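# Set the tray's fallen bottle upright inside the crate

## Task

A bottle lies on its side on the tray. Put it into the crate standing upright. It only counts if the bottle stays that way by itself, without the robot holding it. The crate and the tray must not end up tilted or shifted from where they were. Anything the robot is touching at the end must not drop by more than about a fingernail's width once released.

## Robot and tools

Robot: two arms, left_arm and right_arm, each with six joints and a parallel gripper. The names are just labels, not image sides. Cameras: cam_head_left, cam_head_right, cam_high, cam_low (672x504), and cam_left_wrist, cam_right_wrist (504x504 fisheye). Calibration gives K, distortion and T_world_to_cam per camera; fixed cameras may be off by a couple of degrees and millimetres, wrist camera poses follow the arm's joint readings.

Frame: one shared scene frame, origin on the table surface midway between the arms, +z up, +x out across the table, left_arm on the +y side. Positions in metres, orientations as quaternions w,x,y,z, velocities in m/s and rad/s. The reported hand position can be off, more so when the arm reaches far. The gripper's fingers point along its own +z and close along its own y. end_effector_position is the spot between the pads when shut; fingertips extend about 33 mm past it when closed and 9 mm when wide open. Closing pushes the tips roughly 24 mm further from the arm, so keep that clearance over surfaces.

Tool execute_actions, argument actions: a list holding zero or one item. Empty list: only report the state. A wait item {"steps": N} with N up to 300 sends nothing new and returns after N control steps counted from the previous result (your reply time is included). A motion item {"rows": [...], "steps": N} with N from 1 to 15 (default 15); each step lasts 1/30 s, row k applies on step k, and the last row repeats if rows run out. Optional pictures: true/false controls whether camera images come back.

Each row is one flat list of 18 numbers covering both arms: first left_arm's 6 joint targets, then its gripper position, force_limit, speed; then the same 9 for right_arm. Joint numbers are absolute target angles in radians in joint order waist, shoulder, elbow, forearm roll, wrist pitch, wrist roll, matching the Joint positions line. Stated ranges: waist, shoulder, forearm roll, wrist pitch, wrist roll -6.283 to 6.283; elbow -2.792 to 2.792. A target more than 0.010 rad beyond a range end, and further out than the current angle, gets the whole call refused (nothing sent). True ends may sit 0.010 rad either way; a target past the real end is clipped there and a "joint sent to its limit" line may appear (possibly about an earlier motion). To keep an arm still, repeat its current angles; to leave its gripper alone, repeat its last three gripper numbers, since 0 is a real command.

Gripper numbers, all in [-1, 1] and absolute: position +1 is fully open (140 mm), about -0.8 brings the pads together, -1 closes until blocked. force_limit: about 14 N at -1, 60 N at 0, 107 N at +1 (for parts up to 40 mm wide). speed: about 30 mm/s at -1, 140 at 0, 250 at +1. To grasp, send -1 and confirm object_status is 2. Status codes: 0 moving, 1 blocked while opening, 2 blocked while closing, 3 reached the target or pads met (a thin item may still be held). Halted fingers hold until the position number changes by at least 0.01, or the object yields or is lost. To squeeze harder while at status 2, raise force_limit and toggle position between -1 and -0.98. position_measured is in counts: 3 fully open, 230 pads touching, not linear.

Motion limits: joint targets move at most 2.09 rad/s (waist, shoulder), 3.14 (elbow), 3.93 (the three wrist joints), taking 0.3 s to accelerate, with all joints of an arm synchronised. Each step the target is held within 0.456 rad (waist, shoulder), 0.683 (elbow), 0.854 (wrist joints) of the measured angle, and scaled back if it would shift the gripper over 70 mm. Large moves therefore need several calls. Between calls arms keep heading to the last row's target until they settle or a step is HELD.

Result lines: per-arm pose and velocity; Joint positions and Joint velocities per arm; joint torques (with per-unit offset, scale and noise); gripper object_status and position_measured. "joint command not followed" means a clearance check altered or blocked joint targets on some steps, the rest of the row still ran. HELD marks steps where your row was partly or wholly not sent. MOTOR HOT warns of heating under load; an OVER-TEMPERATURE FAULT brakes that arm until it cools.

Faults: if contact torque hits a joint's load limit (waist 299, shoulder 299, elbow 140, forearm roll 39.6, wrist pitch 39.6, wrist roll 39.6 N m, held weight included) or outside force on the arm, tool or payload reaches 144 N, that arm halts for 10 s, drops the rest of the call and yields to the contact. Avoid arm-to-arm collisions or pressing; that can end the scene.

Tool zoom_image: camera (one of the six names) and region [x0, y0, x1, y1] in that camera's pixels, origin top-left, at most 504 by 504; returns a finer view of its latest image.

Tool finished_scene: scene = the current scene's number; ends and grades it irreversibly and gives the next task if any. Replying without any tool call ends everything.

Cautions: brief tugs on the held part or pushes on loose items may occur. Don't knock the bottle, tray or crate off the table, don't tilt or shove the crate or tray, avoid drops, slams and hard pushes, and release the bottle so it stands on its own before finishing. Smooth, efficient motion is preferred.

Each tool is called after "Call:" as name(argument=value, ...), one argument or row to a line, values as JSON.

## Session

Call:
execute_actions(
  actions=[],
)

Scene clock: 0.00 s of 6600.00 s.
left_arm: end_effector_position=(+0.7406, +0.5884, +0.3709) position_measured=3 object_status=3 end_effector_quat_wxyz=(-0.377, +0.531, +0.756, -0.066) end_effector_velocity=(+0.000, +0.000, -0.000) end_effector_angular_velocity=(+0.000, -0.000, +0.001) | right_arm: end_effector_position=(+0.6916, +0.4537, +0.1453) position_measured=3 object_status=3 end_effector_quat_wxyz=(+0.338, +0.796, +0.295, +0.406) end_effector_velocity=(-0.000, +0.000, +0.000) end_effector_angular_velocity=(+0.001, -0.000, -0.000)
Joint positions: left_arm=[-0.005  0.516  1.209  0.3    2.148 -0.359] | right_arm=[ 1.358  1.008  0.912 -1.143  1.403  2.401]
Joint velocities: left_arm=[ 0.     0.001 -0.    -0.    -0.    -0.001] | right_arm=[ 0. -0. -0.  0.  0.  0.]
Joint torques (N m, as the joint torque sensors report them, + toward a larger angle): no reading
camera_calibration (this result's frames):
cam_left_wrist: T_world_to_cam=[[0.696552, 0.643025, -0.318331, -0.779216], [0.536391, -0.761341, -0.364203, 0.198167], [-0.47655, 0.0829365, -0.875226, 0.816147], [0, 0, 0, 1]] pos_world=[0.825404, 0.584239, 0.538438]
cam_right_wrist: T_world_to_cam=[[0.115865, -0.640251, 0.759378, 0.0878853], [-0.829983, -0.48238, -0.280069, 0.843291], [0.545623, -0.59782, -0.587288, 0.163342], [0, 0, 0, 1]] pos_world=[0.600611, 0.560704, 0.26537]

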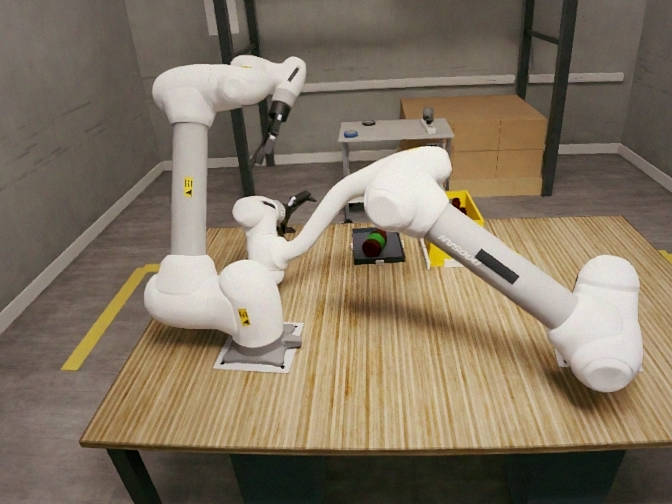

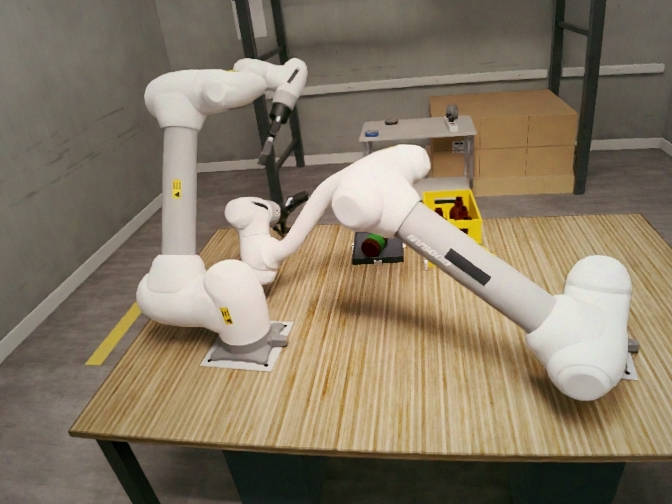

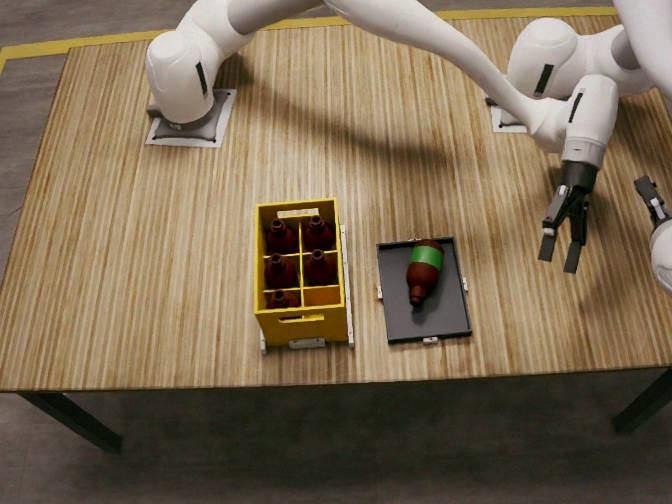

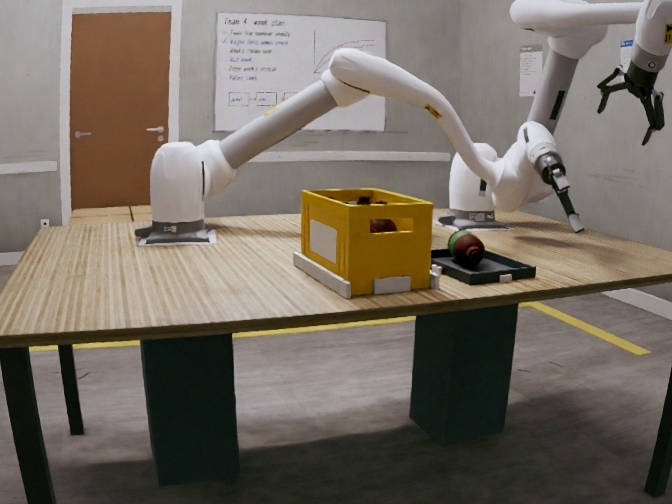

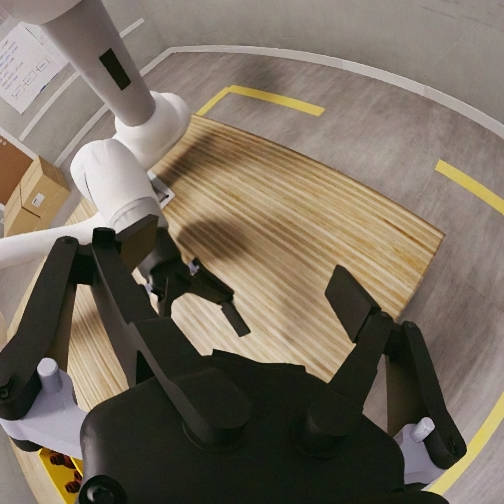

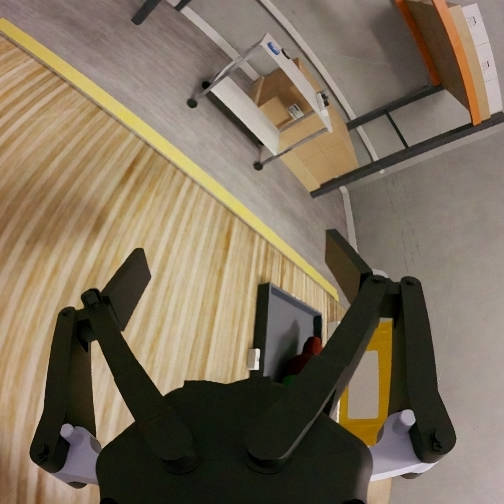

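Call:
execute_actions(
  actions=[
    {"rows":[[0.9,0.2,1.5,0.3,2.148,-0.359,1,0,0,1.358,1.008,0.912,-1.143,1.403,2.401,0.5,0,0]],"steps":15},
  ],
  pictures=false,
)

Call:
execute_actions(
  actions=[
    {"steps":25},
  ],
  pictures=false,
)

Call:
execute_actions(
  actions=[
    {"rows":[[0.9,0.2,1.5,0.3,2.148,-0.359,1,0,0,1.1,0.6,1.1,-0.6,1.5,1.2,0.5,0,0]],"steps":15},
  ],
  pictures=false,
)

Call:
execute_actions(
  actions=[
    {"steps":15},
  ],
  pictures=false,
)

Call:
execute_actions(
  actions=[
    {"rows":[[0.9,0.2,1.5,0.3,2.148,-0.359,1,0,0,0.7689,0.6531,1.2023,0.4112,1.617,-0.6975,0.5,0,0]],"steps":15},
  ],
  pictures=false,
)

Call:
execute_actions(
  actions=[
    {"steps":35},
  ],
)

Scene clock: 31.97 s of 6600.00 s.
left_arm: end_effector_position=(+0.6296, +0.7337, +0.4126) position_measured=3 object_status=3 end_effector_quat_wxyz=(-0.362, +0.433, +0.818, -0.109) end_effector_velocity=(-0.274, +0.309, +0.067) end_effector_angular_velocity=(+0.001, -0.022, +0.624) | right_arm: end_effector_position=(+0.6919, +0.4537, +0.1452) position_measured=66 object_status=0 end_effector_quat_wxyz=(+0.338, +0.796, +0.295, +0.406) end_effector_velocity=(-0.000, -0.000, -0.000) end_effector_angular_velocity=(+0.000, +0.000, -0.000)
Joint positions: left_arm=[ 0.246  0.373  1.34   0.3    2.148 -0.359] | right_arm=[ 1.358  1.008  0.912 -1.143  1.403  2.401]
Joint velocities: left_arm=[ 0.624 -0.263  0.242 -0.002 -0.     0.001] | right_arm=[-0.    -0.     0.     0.    -0.     0.001]
Joint torques (N m, as the joint torque sensors report them, + toward a larger angle): left_arm=[ -6.94 -76.84 -40.51   4.23   2.09   0.58] | right_arm=[  -3.67 -127.5   -37.42   -0.86    0.43    0.73]
Steps of this call (steps 1 to 90: nothing new was sent; then 28.47 s passed at rest; steps 91 to 105: all 15 steps of this action). Readings (joint positions | what the end effector reports):
91: left_arm=[-0.005 0.516 1.209 0.300 2.148 -0.359] | right_arm=[1.358 1.008 0.912 -1.143 1.403 2.401] | left_arm position_measured=3 object_status=3 | right_arm position_measured=3 object_status=0
92: left_arm=[-0.002 0.514 1.211 0.300 2.148 -0.359] | right_arm=[1.358 1.008 0.912 -1.143 1.403 2.401] | left_arm position_measured=3 object_status=3 | right_arm position_measured=5 object_status=0
94: left_arm=[0.025 0.495 1.229 0.300 2.148 -0.359] | right_arm=[1.358 1.008 0.912 -1.143 1.403 2.401] | left_arm position_measured=3 object_status=3 | right_arm position_measured=20 object_status=0
98: left_arm=[0.105 0.443 1.276 0.300 2.148 -0.359] | right_arm=[1.358 1.008 0.912 -1.143 1.403 2.401] | left_arm position_measured=3 object_status=3 | right_arm position_measured=51 object_status=0
105: the state above

Scene clock: 32.80 s of 6600.00 s.
left_arm: end_effector_position=(+0.3588, +0.9332, +0.4451) position_measured=3 object_status=3 end_effector_quat_wxyz=(-0.311, +0.177, +0.911, -0.205) end_effector_velocity=(-0.359, +0.121, +0.027) end_effector_angular_velocity=(+0.010, -0.011, +0.706) | right_arm: end_effector_position=(+0.6919, +0.4537, +0.1452) position_measured=66 object_status=3 end_effector_quat_wxyz=(+0.338, +0.796, +0.295, +0.406) end_effector_velocity=(+0.000, +0.000, +0.000) end_effector_angular_velocity=(-0.001, -0.002, +0.001)
Joint positions: left_arm=[ 0.833  0.216  1.486  0.3    2.148 -0.359] | right_arm=[ 1.358  1.008  0.912 -1.143  1.403  2.401]
Joint velocities: left_arm=[ 0.708 -0.165  0.151  0.001 -0.001  0.001] | right_arm=[ 0.     0.001 -0.    -0.002 -0.     0.   ]
Joint torques (N m, as the joint torque sensors report them, + toward a larger angle): left_arm=[ -9.19 -62.92 -41.73   4.68   1.84   0.4 ] | right_arm=[  -3.35 -126.22  -37.44   -0.87    0.35    0.68]
Steps of this call (steps 1 to 25: the robot went on to your last target). Readings (joint positions | what the end effector reports):
1: left_arm=[0.267 0.365 1.348 0.300 2.148 -0.359] | right_arm=[1.358 1.008 0.912 -1.143 1.403 2.401] | left_arm position_measured=3 object_status=3 | right_arm position_measured=66 object_status=3
2: left_arm=[0.289 0.356 1.356 0.300 2.148 -0.359] | right_arm=[1.358 1.008 0.912 -1.143 1.403 2.401] | left_arm position_measured=3 object_status=3 | right_arm position_measured=66 object_status=3
4: left_arm=[0.333 0.340 1.370 0.300 2.148 -0.359] | right_arm=[1.358 1.008 0.912 -1.143 1.403 2.401] | left_arm position_measured=3 object_status=3 | right_arm position_measured=66 object_status=3
8: left_arm=[0.423 0.313 1.396 0.300 2.148 -0.359] | right_arm=[1.358 1.008 0.912 -1.143 1.403 2.401] | left_arm position_measured=3 object_status=3 | right_arm position_measured=66 object_status=3
25: the state above

Scene clock: 33.30 s of 6600.00 s.
left_arm: end_effector_position=(+0.3249, +0.9432, +0.4475) position_measured=3 object_status=3 end_effector_quat_wxyz=(-0.304, +0.147, +0.917, -0.214) end_effector_velocity=(-0.000, +0.000, +0.001) end_effector_angular_velocity=(+0.001, -0.000, +0.001) | right_arm: end_effector_position=(+0.7262, +0.3106, +0.2403) position_measured=66 object_status=3 end_effector_quat_wxyz=(+0.353, +0.805, +0.428, +0.210) end_effector_velocity=(+0.019, -0.315, +0.208) end_effector_angular_velocity=(-0.590, +1.101, +0.538)
Joint positions: left_arm=[ 0.9    0.2    1.5    0.3    2.148 -0.359] | right_arm=[ 1.22   0.79   1.013 -0.852  1.455  1.825]
Joint velocities: left_arm=[ 0.    -0.001 -0.001  0.     0.001 -0.   ] | right_arm=[-0.316 -0.499  0.23   0.665  0.119 -1.65 ]
Joint torques (N m, as the joint torque sensors report them, + toward a larger angle): left_arm=[ -3.14 -59.11 -40.86   4.52   1.82   0.68] | right_arm=[  -2.12 -116.12  -38.65    0.66    0.32    1.02]
Steps of this call (steps 1 to 15: all 15 steps of this action). Readings (joint positions | what the end effector reports):
1: left_arm=[0.856 0.210 1.490 0.300 2.148 -0.359] | right_arm=[1.358 1.008 0.912 -1.143 1.403 2.401] | left_arm position_measured=3 object_status=3 | right_arm position_measured=66 object_status=3
2: left_arm=[0.874 0.206 1.494 0.300 2.148 -0.359] | right_arm=[1.356 1.006 0.913 -1.140 1.403 2.396] | left_arm position_measured=3 object_status=3 | right_arm position_measured=66 object_status=3
4: left_arm=[0.896 0.201 1.499 0.300 2.148 -0.359] | right_arm=[1.341 0.982 0.925 -1.106 1.409 2.343] | left_arm position_measured=3 object_status=3 | right_arm position_measured=66 object_status=3
8: left_arm=[0.900 0.200 1.500 0.300 2.148 -0.359] | right_arm=[1.294 0.907 0.959 -1.009 1.427 2.177] | left_arm position_measured=3 object_status=3 | right_arm position_measured=66 object_status=3
15: the state above

Scene clock: 33.80 s of 6600.00 s.
left_arm: end_effector_position=(+0.3249, +0.9432, +0.4475) position_measured=3 object_status=3 end_effector_quat_wxyz=(-0.304, +0.147, +0.917, -0.214) end_effector_velocity=(-0.000, -0.000, +0.000) end_effector_angular_velocity=(+0.001, -0.002, +0.002) | right_arm: end_effector_position=(+0.7155, +0.1981, +0.3174) position_measured=66 object_status=3 end_effector_quat_wxyz=(+0.290, +0.735, +0.611, +0.058) end_effector_velocity=(-0.001, -0.002, -0.004) end_effector_angular_velocity=(-0.011, +0.017, +0.015)
Joint positions: left_arm=[ 0.9    0.2    1.5    0.3    2.148 -0.359] | right_arm=[ 1.1    0.6    1.1   -0.601  1.5    1.201]
Joint velocities: left_arm=[ 0.001 -0.001 -0.    -0.001 -0.    -0.002] | right_arm=[-0.003  0.     0.004  0.007  0.001 -0.023]
Joint torques (N m, as the joint torque sensors report them, + toward a larger angle): left_arm=[ -6.42 -61.39 -41.91   4.51   1.83   0.6 ] | right_arm=[  -6.76 -103.09  -42.21    1.88    0.08    0.71]
Steps of this call (steps 1 to 15: the robot went on to your last target). Readings (joint positions | what the end effector reports):
1: left_arm=[0.900 0.200 1.500 0.300 2.148 -0.359] | right_arm=[1.209 0.773 1.020 -0.830 1.459 1.769] | left_arm position_measured=3 object_status=3 | right_arm position_measured=66 object_status=3
2: left_arm=[0.900 0.200 1.500 0.300 2.148 -0.359] | right_arm=[1.198 0.756 1.028 -0.807 1.463 1.713] | left_arm position_measured=3 object_status=3 | right_arm position_measured=66 object_status=3
4: left_arm=[0.900 0.200 1.500 0.300 2.148 -0.359] | right_arm=[1.176 0.721 1.044 -0.761 1.471 1.599] | left_arm position_measured=3 object_status=3 | right_arm position_measured=66 object_status=3
8: left_arm=[0.900 0.200 1.500 0.300 2.148 -0.359] | right_arm=[1.132 0.651 1.076 -0.668 1.488 1.369] | left_arm position_measured=3 object_status=3 | right_arm position_measured=66 object_status=3
15: the state above

Scene clock: 34.30 s of 6600.00 s.
left_arm: end_effector_position=(+0.3249, +0.9432, +0.4475) position_measured=3 object_status=3 end_effector_quat_wxyz=(-0.304, +0.147, +0.917, -0.214) end_effector_velocity=(+0.000, +0.000, +0.000) end_effector_angular_velocity=(-0.001, -0.000, -0.001) | right_arm: end_effector_position=(+0.6486, +0.1584, +0.1953) position_measured=66 object_status=3 end_effector_quat_wxyz=(-0.121, +0.538, +0.828, -0.102) end_effector_velocity=(-0.122, +0.051, -0.034) end_effector_angular_velocity=(+2.068, +1.564, +2.273)
Joint positions: left_arm=[ 0.9    0.2    1.5    0.3    2.148 -0.359] | right_arm=[0.844 0.641 1.179 0.171 1.59  0.262]
Joint velocities: left_arm=[-0.     0.    -0.001  0.001  0.001  0.002] | right_arm=[-0.549  0.085  0.169  1.745  0.193 -3.392]
Joint torques (N m, as the joint torque sensors report them, + toward a larger angle): left_arm=[ -3.61 -61.57 -41.39   4.45   1.8    0.21] | right_arm=[  15.96 -112.63  -38.22    3.84    0.49    0.9 ]
Steps of this call (steps 1 to 15: all 15 steps of this action). Readings (joint positions | what the end effector reports):
1: left_arm=[0.900 0.200 1.500 0.300 2.148 -0.359] | right_arm=[1.100 0.600 1.100 -0.600 1.500 1.201] | left_arm position_measured=3 object_status=3 | right_arm position_measured=66 object_status=3
2: left_arm=[0.900 0.200 1.500 0.300 2.148 -0.359] | right_arm=[1.098 0.601 1.101 -0.594 1.501 1.194] | left_arm position_measured=3 object_status=3 | right_arm position_measured=66 object_status=3
4: left_arm=[0.900 0.200 1.500 0.300 2.148 -0.359] | right_arm=[1.078 0.605 1.107 -0.542 1.508 1.142] | left_arm position_measured=3 object_status=3 | right_arm position_measured=66 object_status=3
8: left_arm=[0.900 0.200 1.500 0.300 2.148 -0.359] | right_arm=[1.001 0.617 1.131 -0.330 1.535 0.930] | left_arm position_measured=3 object_status=3 | right_arm position_measured=66 object_status=3
15: the state above

Scene clock: 35.47 s of 6600.00 s.
left_arm: end_effector_position=(+0.3249, +0.9432, +0.4475) position_measured=3 object_status=3 end_effector_quat_wxyz=(-0.304, +0.147, +0.917, -0.214) end_effector_velocity=(-0.000, -0.001, -0.000) end_effector_angular_velocity=(+0.000, +0.000, +0.001) | right_arm: end_effector_position=(+0.6375, +0.1684, +0.2000) position_measured=66 object_status=3 end_effector_quat_wxyz=(-0.256, +0.144, +0.955, +0.039) end_effector_velocity=(-0.001, +0.000, -0.000) end_effector_angular_velocity=(+0.001, +0.002, -0.000)
Joint positions: left_arm=[ 0.9    0.2    1.5    0.3    2.148 -0.359] | right_arm=[ 0.769  0.653  1.202  0.411  1.617 -0.697]
Joint velocities: left_arm=[-0.    -0.001  0.001 -0.001  0.    -0.002] | right_arm=[ 0.     0.     0.001  0.002  0.    -0.   ]
Joint torques (N m, as the joint torque sensors report them, + toward a larger angle): left_arm=[ -4.45 -59.75 -40.96   4.53   1.84   0.37] | right_arm=[  -3.66 -103.58  -39.31    4.28    0.43    0.77]
Steps of this call (steps 1 to 30: the robot went on to your last target; steps 31 to 35: nothing new was sent). Readings (joint positions | what the end effector reports):
1: left_arm=[0.900 0.200 1.500 0.300 2.148 -0.359] | right_arm=[0.827 0.644 1.184 0.226 1.596 0.147] | left_arm position_measured=3 object_status=3 | right_arm position_measured=66 object_status=3
2: left_arm=[0.900 0.200 1.500 0.300 2.148 -0.359] | right_arm=[0.813 0.646 1.189 0.270 1.601 0.032] | left_arm position_measured=3 object_status=3 | right_arm position_measured=66 object_status=3
4: left_arm=[0.900 0.200 1.500 0.300 2.148 -0.359] | right_arm=[0.794 0.649 1.195 0.332 1.608 -0.195] | left_arm position_measured=3 object_status=3 | right_arm position_measured=66 object_status=3
8: left_arm=[0.900 0.200 1.500 0.300 2.148 -0.359] | right_arm=[0.773 0.652 1.201 0.399 1.616 -0.548] | left_arm position_measured=3 object_status=3 | right_arm position_measured=66 object_status=3
35: the state above
All arms were judged still, so your last target was given up. Only a new action makes them travel on or press farther. Fingers that are still opening or closing keep moving.
camera_calibration (this result's frames):
cam_left_wrist: T_world_to_cam=[[-0.0695989, 0.950577, -0.302587, -0.7417], [0.936138, -0.0425665, -0.349046, -0.0953688], [-0.344675, -0.307557, -0.886909, 0.986302], [0, 0, 0, 1]] pos_world=[0.377611, 1.00433, 0.617043]
cam_right_wrist: T_world_to_cam=[[0.381974, 0.924173, 0.000837794, -0.411359], [0.921816, -0.380935, -0.0717207, -0.499407], [-0.0659631, 0.0281677, -0.997424, 0.420938], [0, 0, 0, 1]] pos_world=[0.645256, 0.178068, 0.38438]

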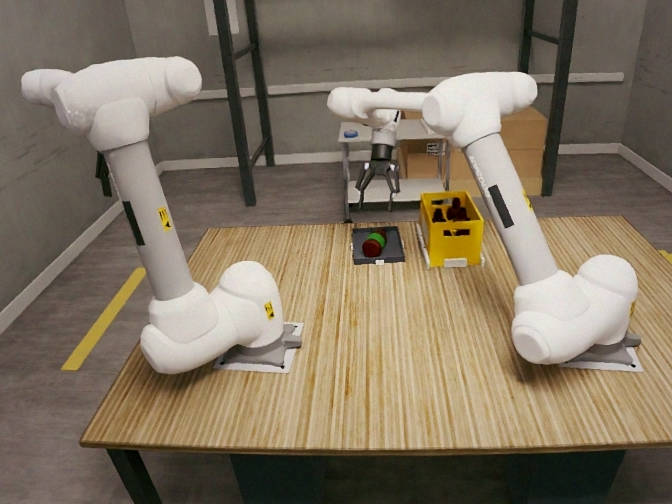

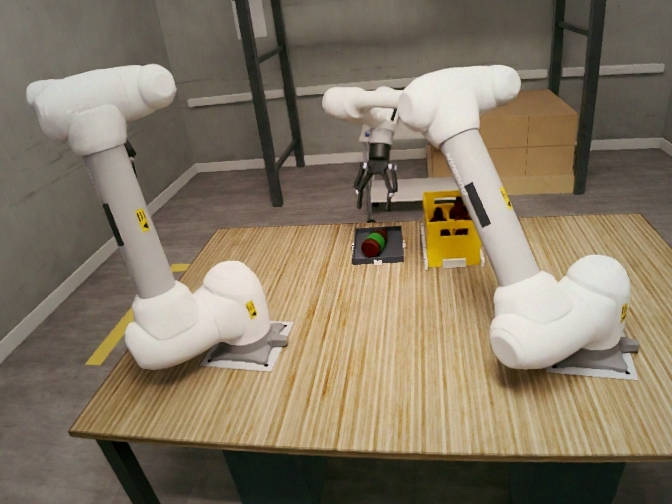

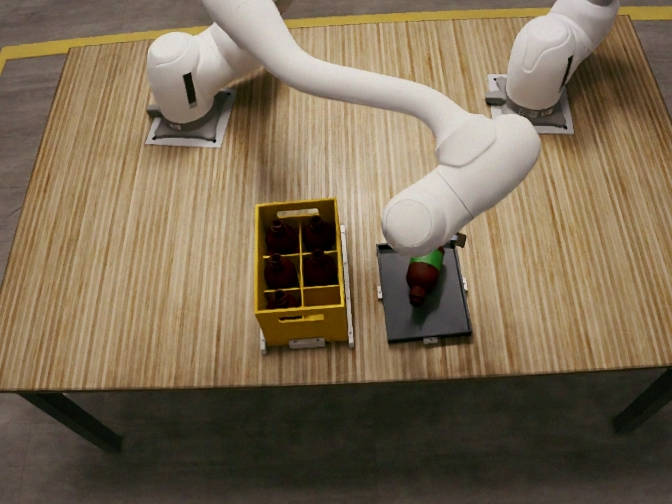

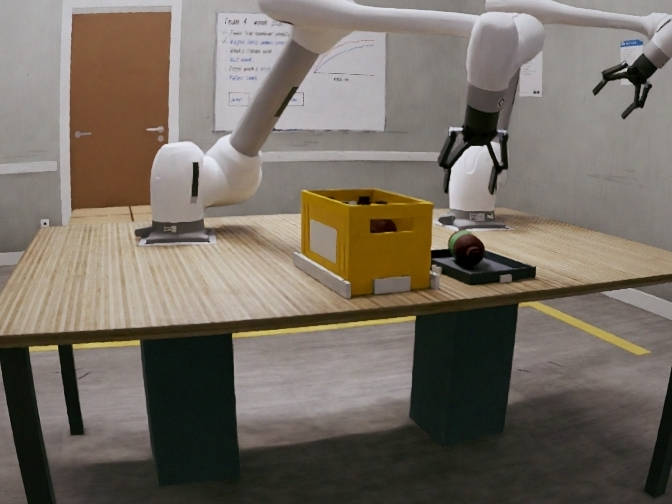

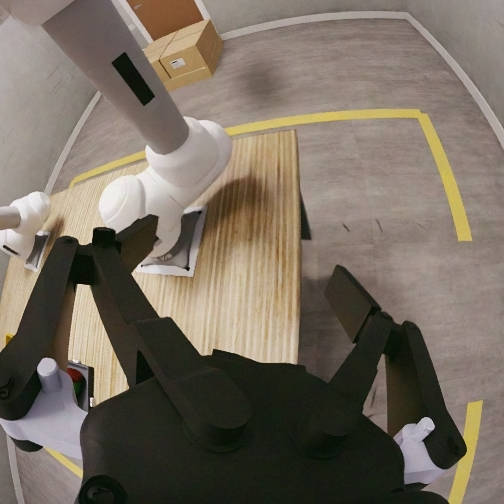

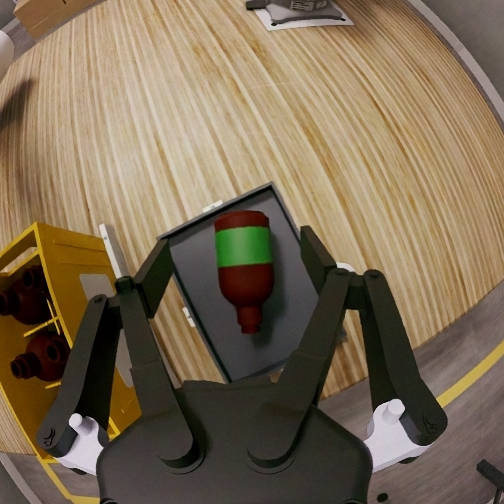

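Call:
execute_actions(
  actions=[],
)

Scene clock: 57.13 s of 6600.00 s.
left_arm: end_effector_position=(+0.3249, +0.9432, +0.4475) position_measured=3 object_status=3 end_effector_quat_wxyz=(-0.304, +0.147, +0.917, -0.214) end_effector_velocity=(+0.000, +0.000, +0.000) end_effector_angular_velocity=(+0.002, -0.001, +0.001) | right_arm: end_effector_position=(+0.6375, +0.1684, +0.2000) position_measured=66 object_status=3 end_effector_quat_wxyz=(-0.256, +0.144, +0.955, +0.039) end_effector_velocity=(+0.001, +0.001, +0.002) end_effector_angular_velocity=(+0.002, -0.002, -0.000)
Joint positions: left_arm=[ 0.9    0.2    1.5    0.3    2.148 -0.359] | right_arm=[ 0.769  0.653  1.202  0.411  1.617 -0.698]
Joint velocities: left_arm=[ 0.    -0.001 -0.001 -0.    -0.001 -0.001] | right_arm=[-0.    -0.001 -0.002  0.    -0.     0.   ]
Joint torques (N m, as the joint torque sensors report them, + toward a larger angle): left_arm=[ -4.99 -59.68 -40.7    4.59   1.79   0.67] | right_arm=[  -3.24 -104.29  -39.28    4.33    0.54    0.73]
Steps of this call (steps 1 to 90: nothing new was sent; then 18.67 s passed at rest). Readings (joint positions | what the end effector reports):
1: left_arm=[0.900 0.200 1.500 0.300 2.148 -0.359] | right_arm=[0.769 0.653 1.202 0.411 1.617 -0.698] | left_arm position_measured=3 object_status=3 | right_arm position_measured=66 object_status=3
2: left_arm=[0.900 0.200 1.500 0.300 2.148 -0.359] | right_arm=[0.769 0.653 1.202 0.411 1.617 -0.698] | left_arm position_measured=3 object_status=3 | right_arm position_measured=66 object_status=3
4: left_arm=[0.900 0.200 1.500 0.300 2.148 -0.359] | right_arm=[0.769 0.653 1.202 0.411 1.617 -0.698] | left_arm position_measured=3 object_status=3 | right_arm position_measured=66 object_status=3
8: left_arm=[0.900 0.200 1.500 0.300 2.148 -0.359] | right_arm=[0.769 0.653 1.202 0.411 1.617 -0.697] | left_arm position_measured=3 object_status=3 | right_arm position_measured=66 object_status=3
90: the state above
camera_calibration (this result's frames):
cam_left_wrist: T_world_to_cam=[[-0.0696058, 0.950576, -0.30259, -0.741693], [0.936133, -0.0425653, -0.349059, -0.0953585], [-0.344687, -0.307561, -0.886903, 0.986308], [0, 0, 0, 1]] pos_world=[0.37761, 1.00433, 0.617045]
cam_right_wrist: T_world_to_cam=[[0.381975, 0.924172, 0.000837694, -0.411359], [0.921816, -0.380935, -0.0717211, -0.499407], [-0.0659636, 0.0281678, -0.997424, 0.420937], [0, 0, 0, 1]] pos_world=[0.645257, 0.178068, 0.38438]

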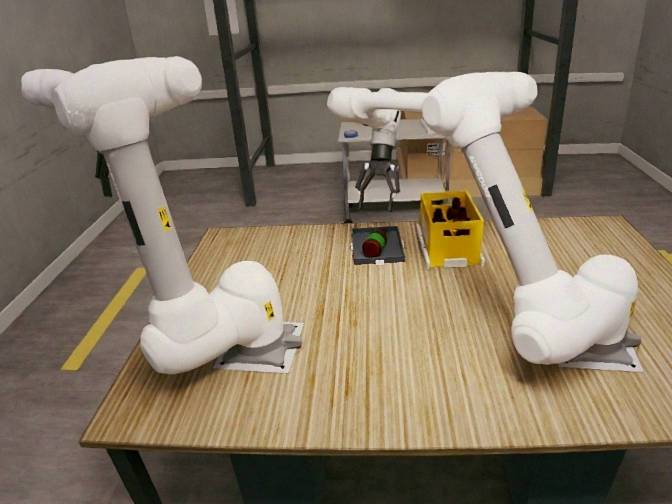

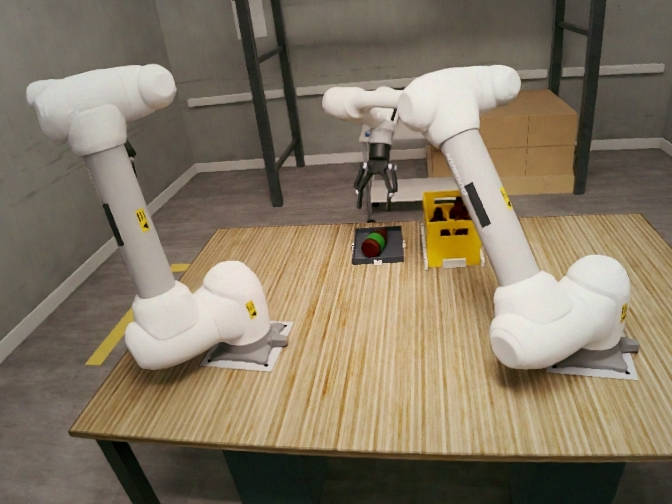

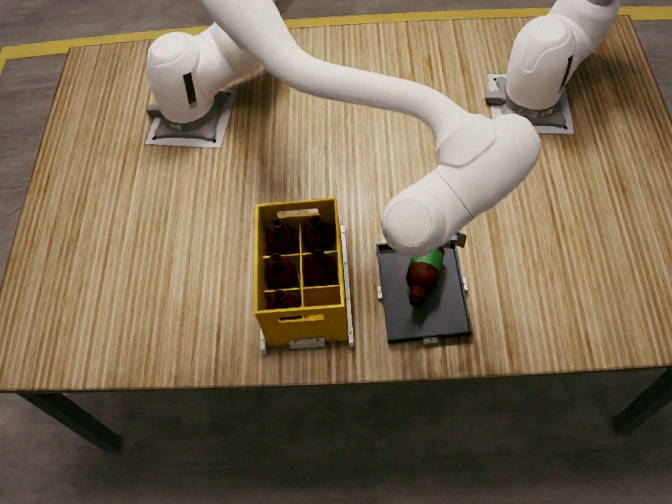

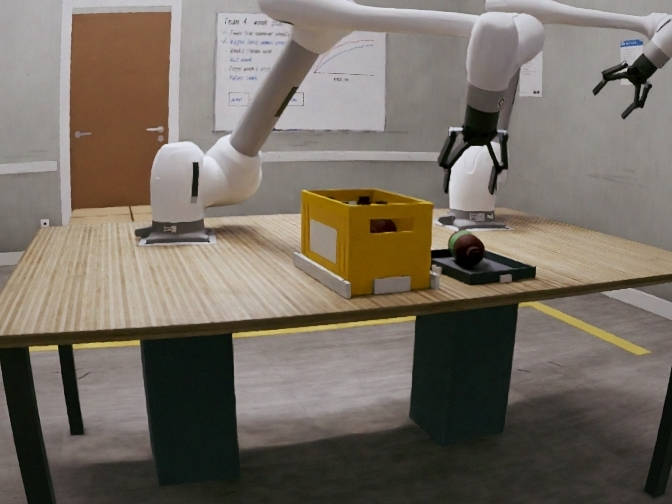

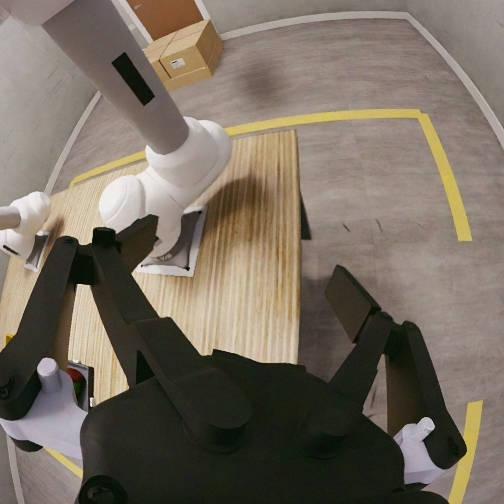

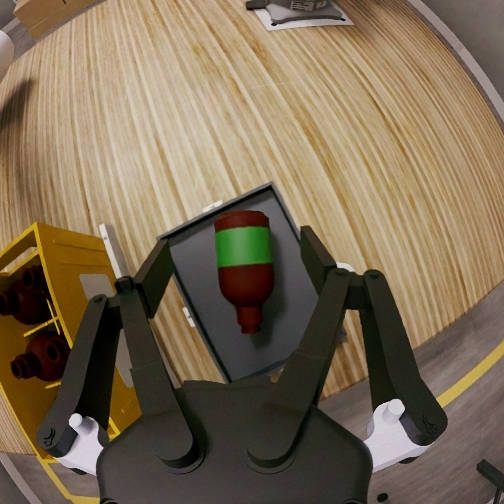

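Call:
execute_actions(
  actions=[
    {"rows":[[0.9,0.2,1.5,0.3,2.148,-0.359,1,0,0,0.775,0.7259,1.2663,0.414,1.4895,-0.748,0.5,0,0]]},
  ],
  pictures=false,
)

Call:
execute_actions(
  actions=[
    {"steps":10},
  ],
)

Scene clock: 75.03 s of 6600.00 s.
left_arm: end_effector_position=(+0.3249, +0.9432, +0.4475) position_measured=3 object_status=3 end_effector_quat_wxyz=(-0.304, +0.147, +0.917, -0.214) end_effector_velocity=(+0.000, -0.000, -0.001) end_effector_angular_velocity=(-0.001, +0.001, -0.000) | right_arm: end_effector_position=(+0.6408, +0.1776, +0.0998) position_measured=66 object_status=3 end_effector_quat_wxyz=(-0.256, +0.144, +0.955, +0.039) end_effector_velocity=(-0.001, -0.001, -0.003) end_effector_angular_velocity=(-0.001, +0.002, +0.000)
Joint positions: left_arm=[ 0.9    0.2    1.5    0.3    2.148 -0.359] | right_arm=[ 0.775  0.726  1.266  0.414  1.49  -0.748]
Joint velocities: left_arm=[-0.     0.001  0.001 -0.    -0.001 -0.001] | right_arm=[ 0.     0.001  0.004  0.001 -0.002 -0.001]
Joint torques (N m, as the joint torque sensors report them, + toward a larger angle): left_arm=[ -2.95 -61.39 -40.39   4.21   1.82   0.31] | right_arm=[  -3.42 -106.76  -35.64    4.06    0.56    0.83]
Steps of this call (steps 1 to 90: nothing new was sent; then 14.40 s passed at rest; steps 91 to 105: all 15 steps of this action). Readings (joint positions | what the end effector reports):
91: left_arm=[0.900 0.200 1.500 0.300 2.148 -0.359] | right_arm=[0.769 0.653 1.202 0.411 1.617 -0.698] | left_arm position_measured=3 object_status=3 | right_arm position_measured=66 object_status=3
92: left_arm=[0.900 0.200 1.500 0.300 2.148 -0.359] | right_arm=[0.769 0.656 1.204 0.412 1.612 -0.700] | left_arm position_measured=3 object_status=3 | right_arm position_measured=66 object_status=3
94: left_arm=[0.900 0.200 1.500 0.300 2.148 -0.359] | right_arm=[0.771 0.680 1.227 0.412 1.569 -0.717] | left_arm position_measured=3 object_status=3 | right_arm position_measured=66 object_status=3
98: left_arm=[0.900 0.200 1.500 0.300 2.148 -0.359] | right_arm=[0.774 0.721 1.262 0.413 1.500 -0.744] | left_arm position_measured=3 object_status=3 | right_arm position_measured=66 object_status=3
105: the state above

Scene clock: 75.37 s of 6600.00 s.
left_arm: end_effector_position=(+0.3249, +0.9432, +0.4475) position_measured=3 object_status=3 end_effector_quat_wxyz=(-0.304, +0.147, +0.917, -0.214) end_effector_velocity=(+0.000, +0.000, -0.000) end_effector_angular_velocity=(+0.000, +0.001, -0.000) | right_arm: end_effector_position=(+0.6408, +0.1776, +0.0996) position_measured=66 object_status=3 end_effector_quat_wxyz=(-0.256, +0.144, +0.955, +0.039) end_effector_velocity=(-0.000, +0.001, +0.000) end_effector_angular_velocity=(+0.003, +0.002, -0.002)
Joint positions: left_arm=[ 0.9    0.2    1.5    0.3    2.148 -0.359] | right_arm=[ 0.775  0.726  1.266  0.414  1.49  -0.748]
Joint velocities: left_arm=[-0.  0.  0.  0. -0. -0.] | right_arm=[ 0.     0.    -0.     0.004 -0.     0.   ]
Joint torques (N m, as the joint torque sensors report them, + toward a larger angle): left_arm=[ -4.67 -58.13 -40.76   4.16   2.06   0.71] | right_arm=[  -3.38 -107.25  -37.74    4.05    0.56    0.73]
Steps of this call (steps 1 to 10: the robot went on to your last target). Readings (joint positions | what the end effector reports):
1: left_arm=[0.900 0.200 1.500 0.300 2.148 -0.359] | right_arm=[0.775 0.726 1.266 0.414 1.490 -0.748] | left_arm position_measured=3 object_status=3 | right_arm position_measured=66 object_status=3
2: left_arm=[0.900 0.200 1.500 0.300 2.148 -0.359] | right_arm=[0.775 0.726 1.266 0.414 1.490 -0.748] | left_arm position_measured=3 object_status=3 | right_arm position_measured=66 object_status=3
4: left_arm=[0.900 0.200 1.500 0.300 2.148 -0.359] | right_arm=[0.775 0.726 1.266 0.414 1.490 -0.748] | left_arm position_measured=3 object_status=3 | right_arm position_measured=66 object_status=3
8: left_arm=[0.900 0.200 1.500 0.300 2.148 -0.359] | right_arm=[0.775 0.726 1.266 0.414 1.490 -0.748] | left_arm position_measured=3 object_status=3 | right_arm position_measured=66 object_status=3
10: the state above
camera_calibration (this result's frames):
cam_left_wrist: T_world_to_cam=[[-0.0696058, 0.950576, -0.30259, -0.741693], [0.936133, -0.0425652, -0.349059, -0.0953586], [-0.344687, -0.307561, -0.886903, 0.986308], [0, 0, 0, 1]] pos_world=[0.37761, 1.00433, 0.617045]
cam_right_wrist: T_world_to_cam=[[0.381153, 0.924511, 0.0011415, -0.420685], [0.922161, -0.380095, -0.0717405, -0.50651], [-0.065891, 0.0283967, -0.997423, 0.320671], [0, 0, 0, 1]] pos_world=[0.648558, 0.1873, 0.283988]

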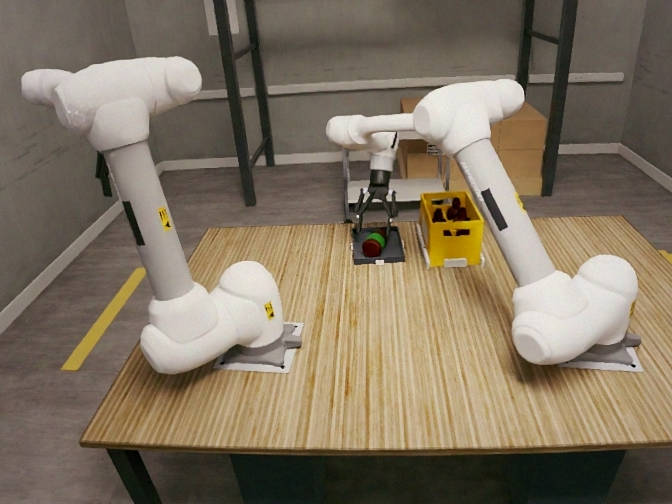

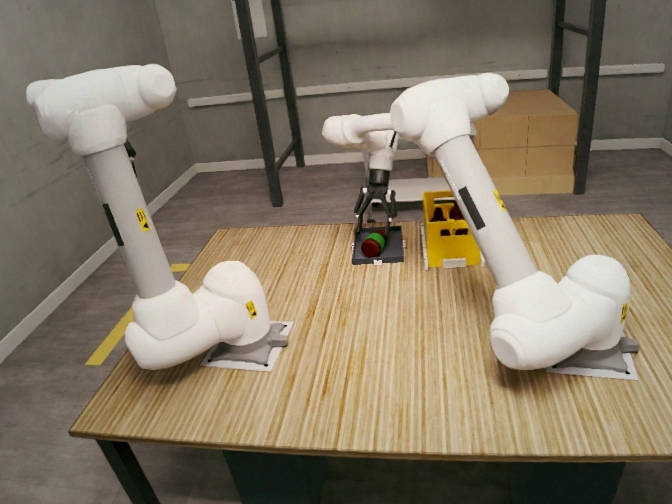

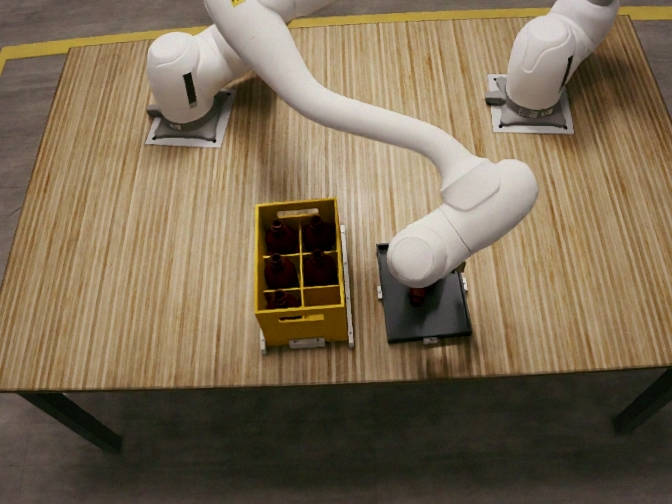

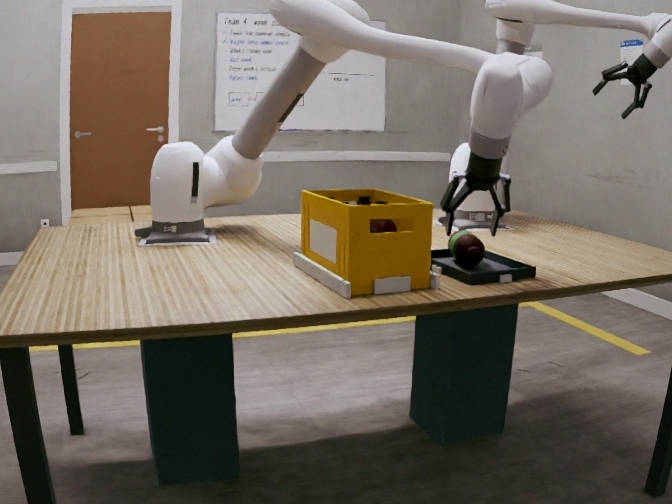

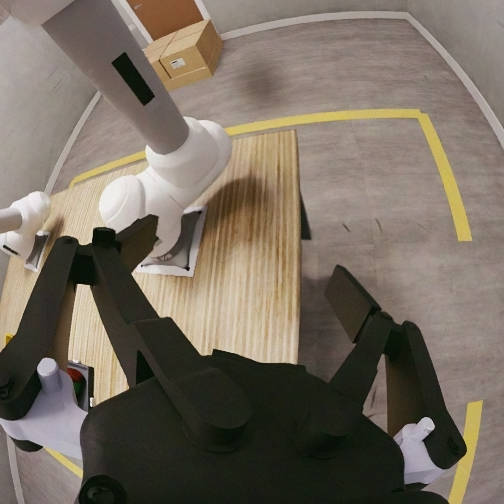

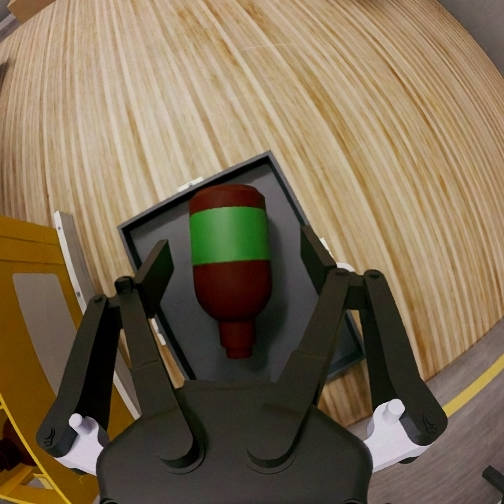

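Call:
execute_actions(
  actions=[
    {"rows":[[0.9,0.2,1.5,0.3,2.148,-0.359,1,0,0,0.774,0.7614,1.2968,0.417,1.4292,-0.7747,0.5,0,0]]},
  ],
)

Scene clock: 78.60 s of 6600.00 s.
left_arm: end_effector_position=(+0.3249, +0.9432, +0.4475) position_measured=3 object_status=3 end_effector_quat_wxyz=(-0.304, +0.147, +0.917, -0.214) end_effector_velocity=(+0.001, -0.000, +0.000) end_effector_angular_velocity=(-0.001, -0.001, +0.001) | right_arm: end_effector_position=(+0.6414, +0.1771, +0.0516) position_measured=66 object_status=3 end_effector_quat_wxyz=(-0.256, +0.144, +0.955, +0.039) end_effector_velocity=(+0.000, -0.000, -0.000) end_effector_angular_velocity=(-0.001, -0.000, -0.000)
Joint positions: left_arm=[ 0.9    0.2    1.5    0.3    2.148 -0.359] | right_arm=[ 0.774  0.761  1.297  0.417  1.429 -0.775]
Joint velocities: left_arm=[-0.     0.    -0.002 -0.002  0.001 -0.001] | right_arm=[-0.     0.     0.    -0.001 -0.     0.   ]
Joint torques (N m, as the joint torque sensors report them, + toward a larger angle): left_arm=[ -2.87 -59.59 -41.08   4.43   1.91   0.59] | right_arm=[  -3.78 -108.92  -36.6     3.91    0.44    0.87]
Steps of this call (steps 1 to 15: the robot went on to your last target; steps 16 to 82: nothing new was sent; steps 83 to 97: all 15 steps of this action). Readings (joint positions | what the end effector reports):
83: left_arm=[0.900 0.200 1.500 0.300 2.148 -0.359] | right_arm=[0.775 0.726 1.266 0.414 1.489 -0.748] | left_arm position_measured=3 object_status=3 | right_arm position_measured=66 object_status=3
84: left_arm=[0.900 0.200 1.500 0.300 2.148 -0.359] | right_arm=[0.775 0.729 1.268 0.414 1.484 -0.750] | left_arm position_measured=3 object_status=3 | right_arm position_measured=66 object_status=3
86: left_arm=[0.900 0.200 1.500 0.300 2.148 -0.359] | right_arm=[0.775 0.749 1.287 0.415 1.451 -0.765] | left_arm position_measured=3 object_status=3 | right_arm position_measured=66 object_status=3
90: left_arm=[0.900 0.200 1.500 0.300 2.148 -0.359] | right_arm=[0.774 0.761 1.296 0.417 1.430 -0.774] | left_arm position_measured=3 object_status=3 | right_arm position_measured=66 object_status=3
97: the state above
camera_calibration (this result's frames):
cam_left_wrist: T_world_to_cam=[[-0.0696058, 0.950576, -0.30259, -0.741694], [0.936133, -0.0425653, -0.349059, -0.0953584], [-0.344687, -0.307561, -0.886903, 0.986308], [0, 0, 0, 1]] pos_world=[0.37761, 1.00433, 0.617045]
cam_right_wrist: T_world_to_cam=[[0.382099, 0.924121, 0.00103411, -0.42086], [0.921768, -0.381046, -0.0717448, -0.510309], [-0.0659068, 0.0283668, -0.997422, 0.272867], [0, 0, 0, 1]] pos_world=[0.649181, 0.186734, 0.235987]

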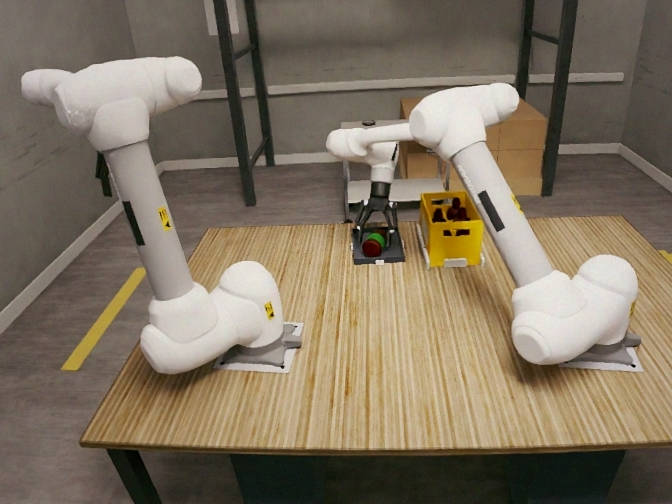

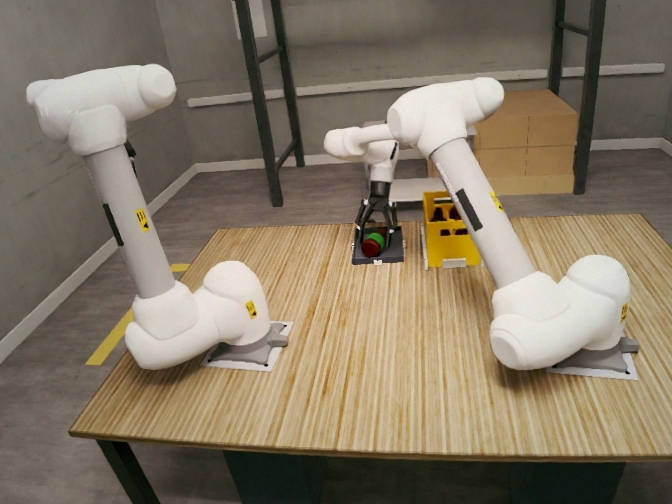

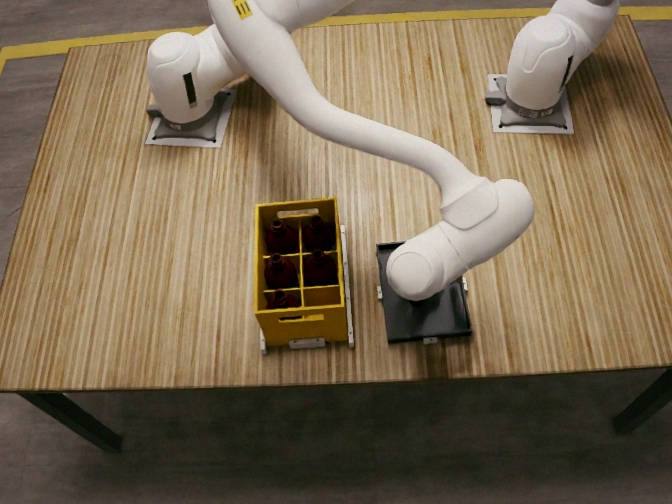

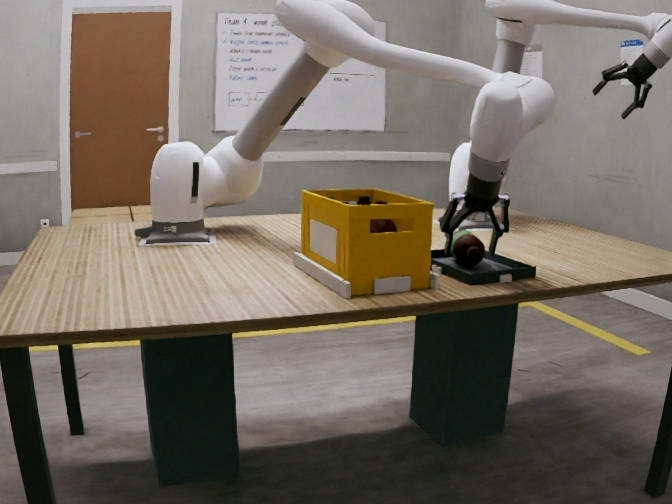

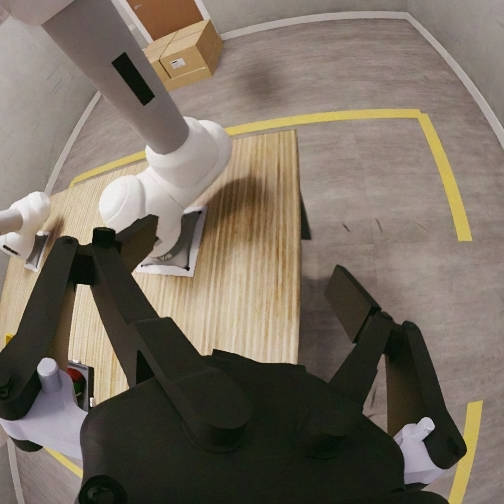

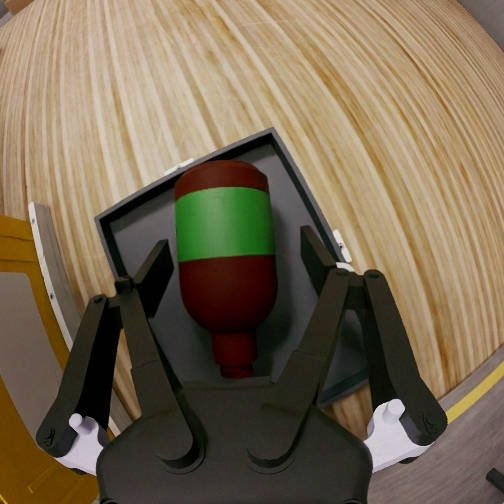

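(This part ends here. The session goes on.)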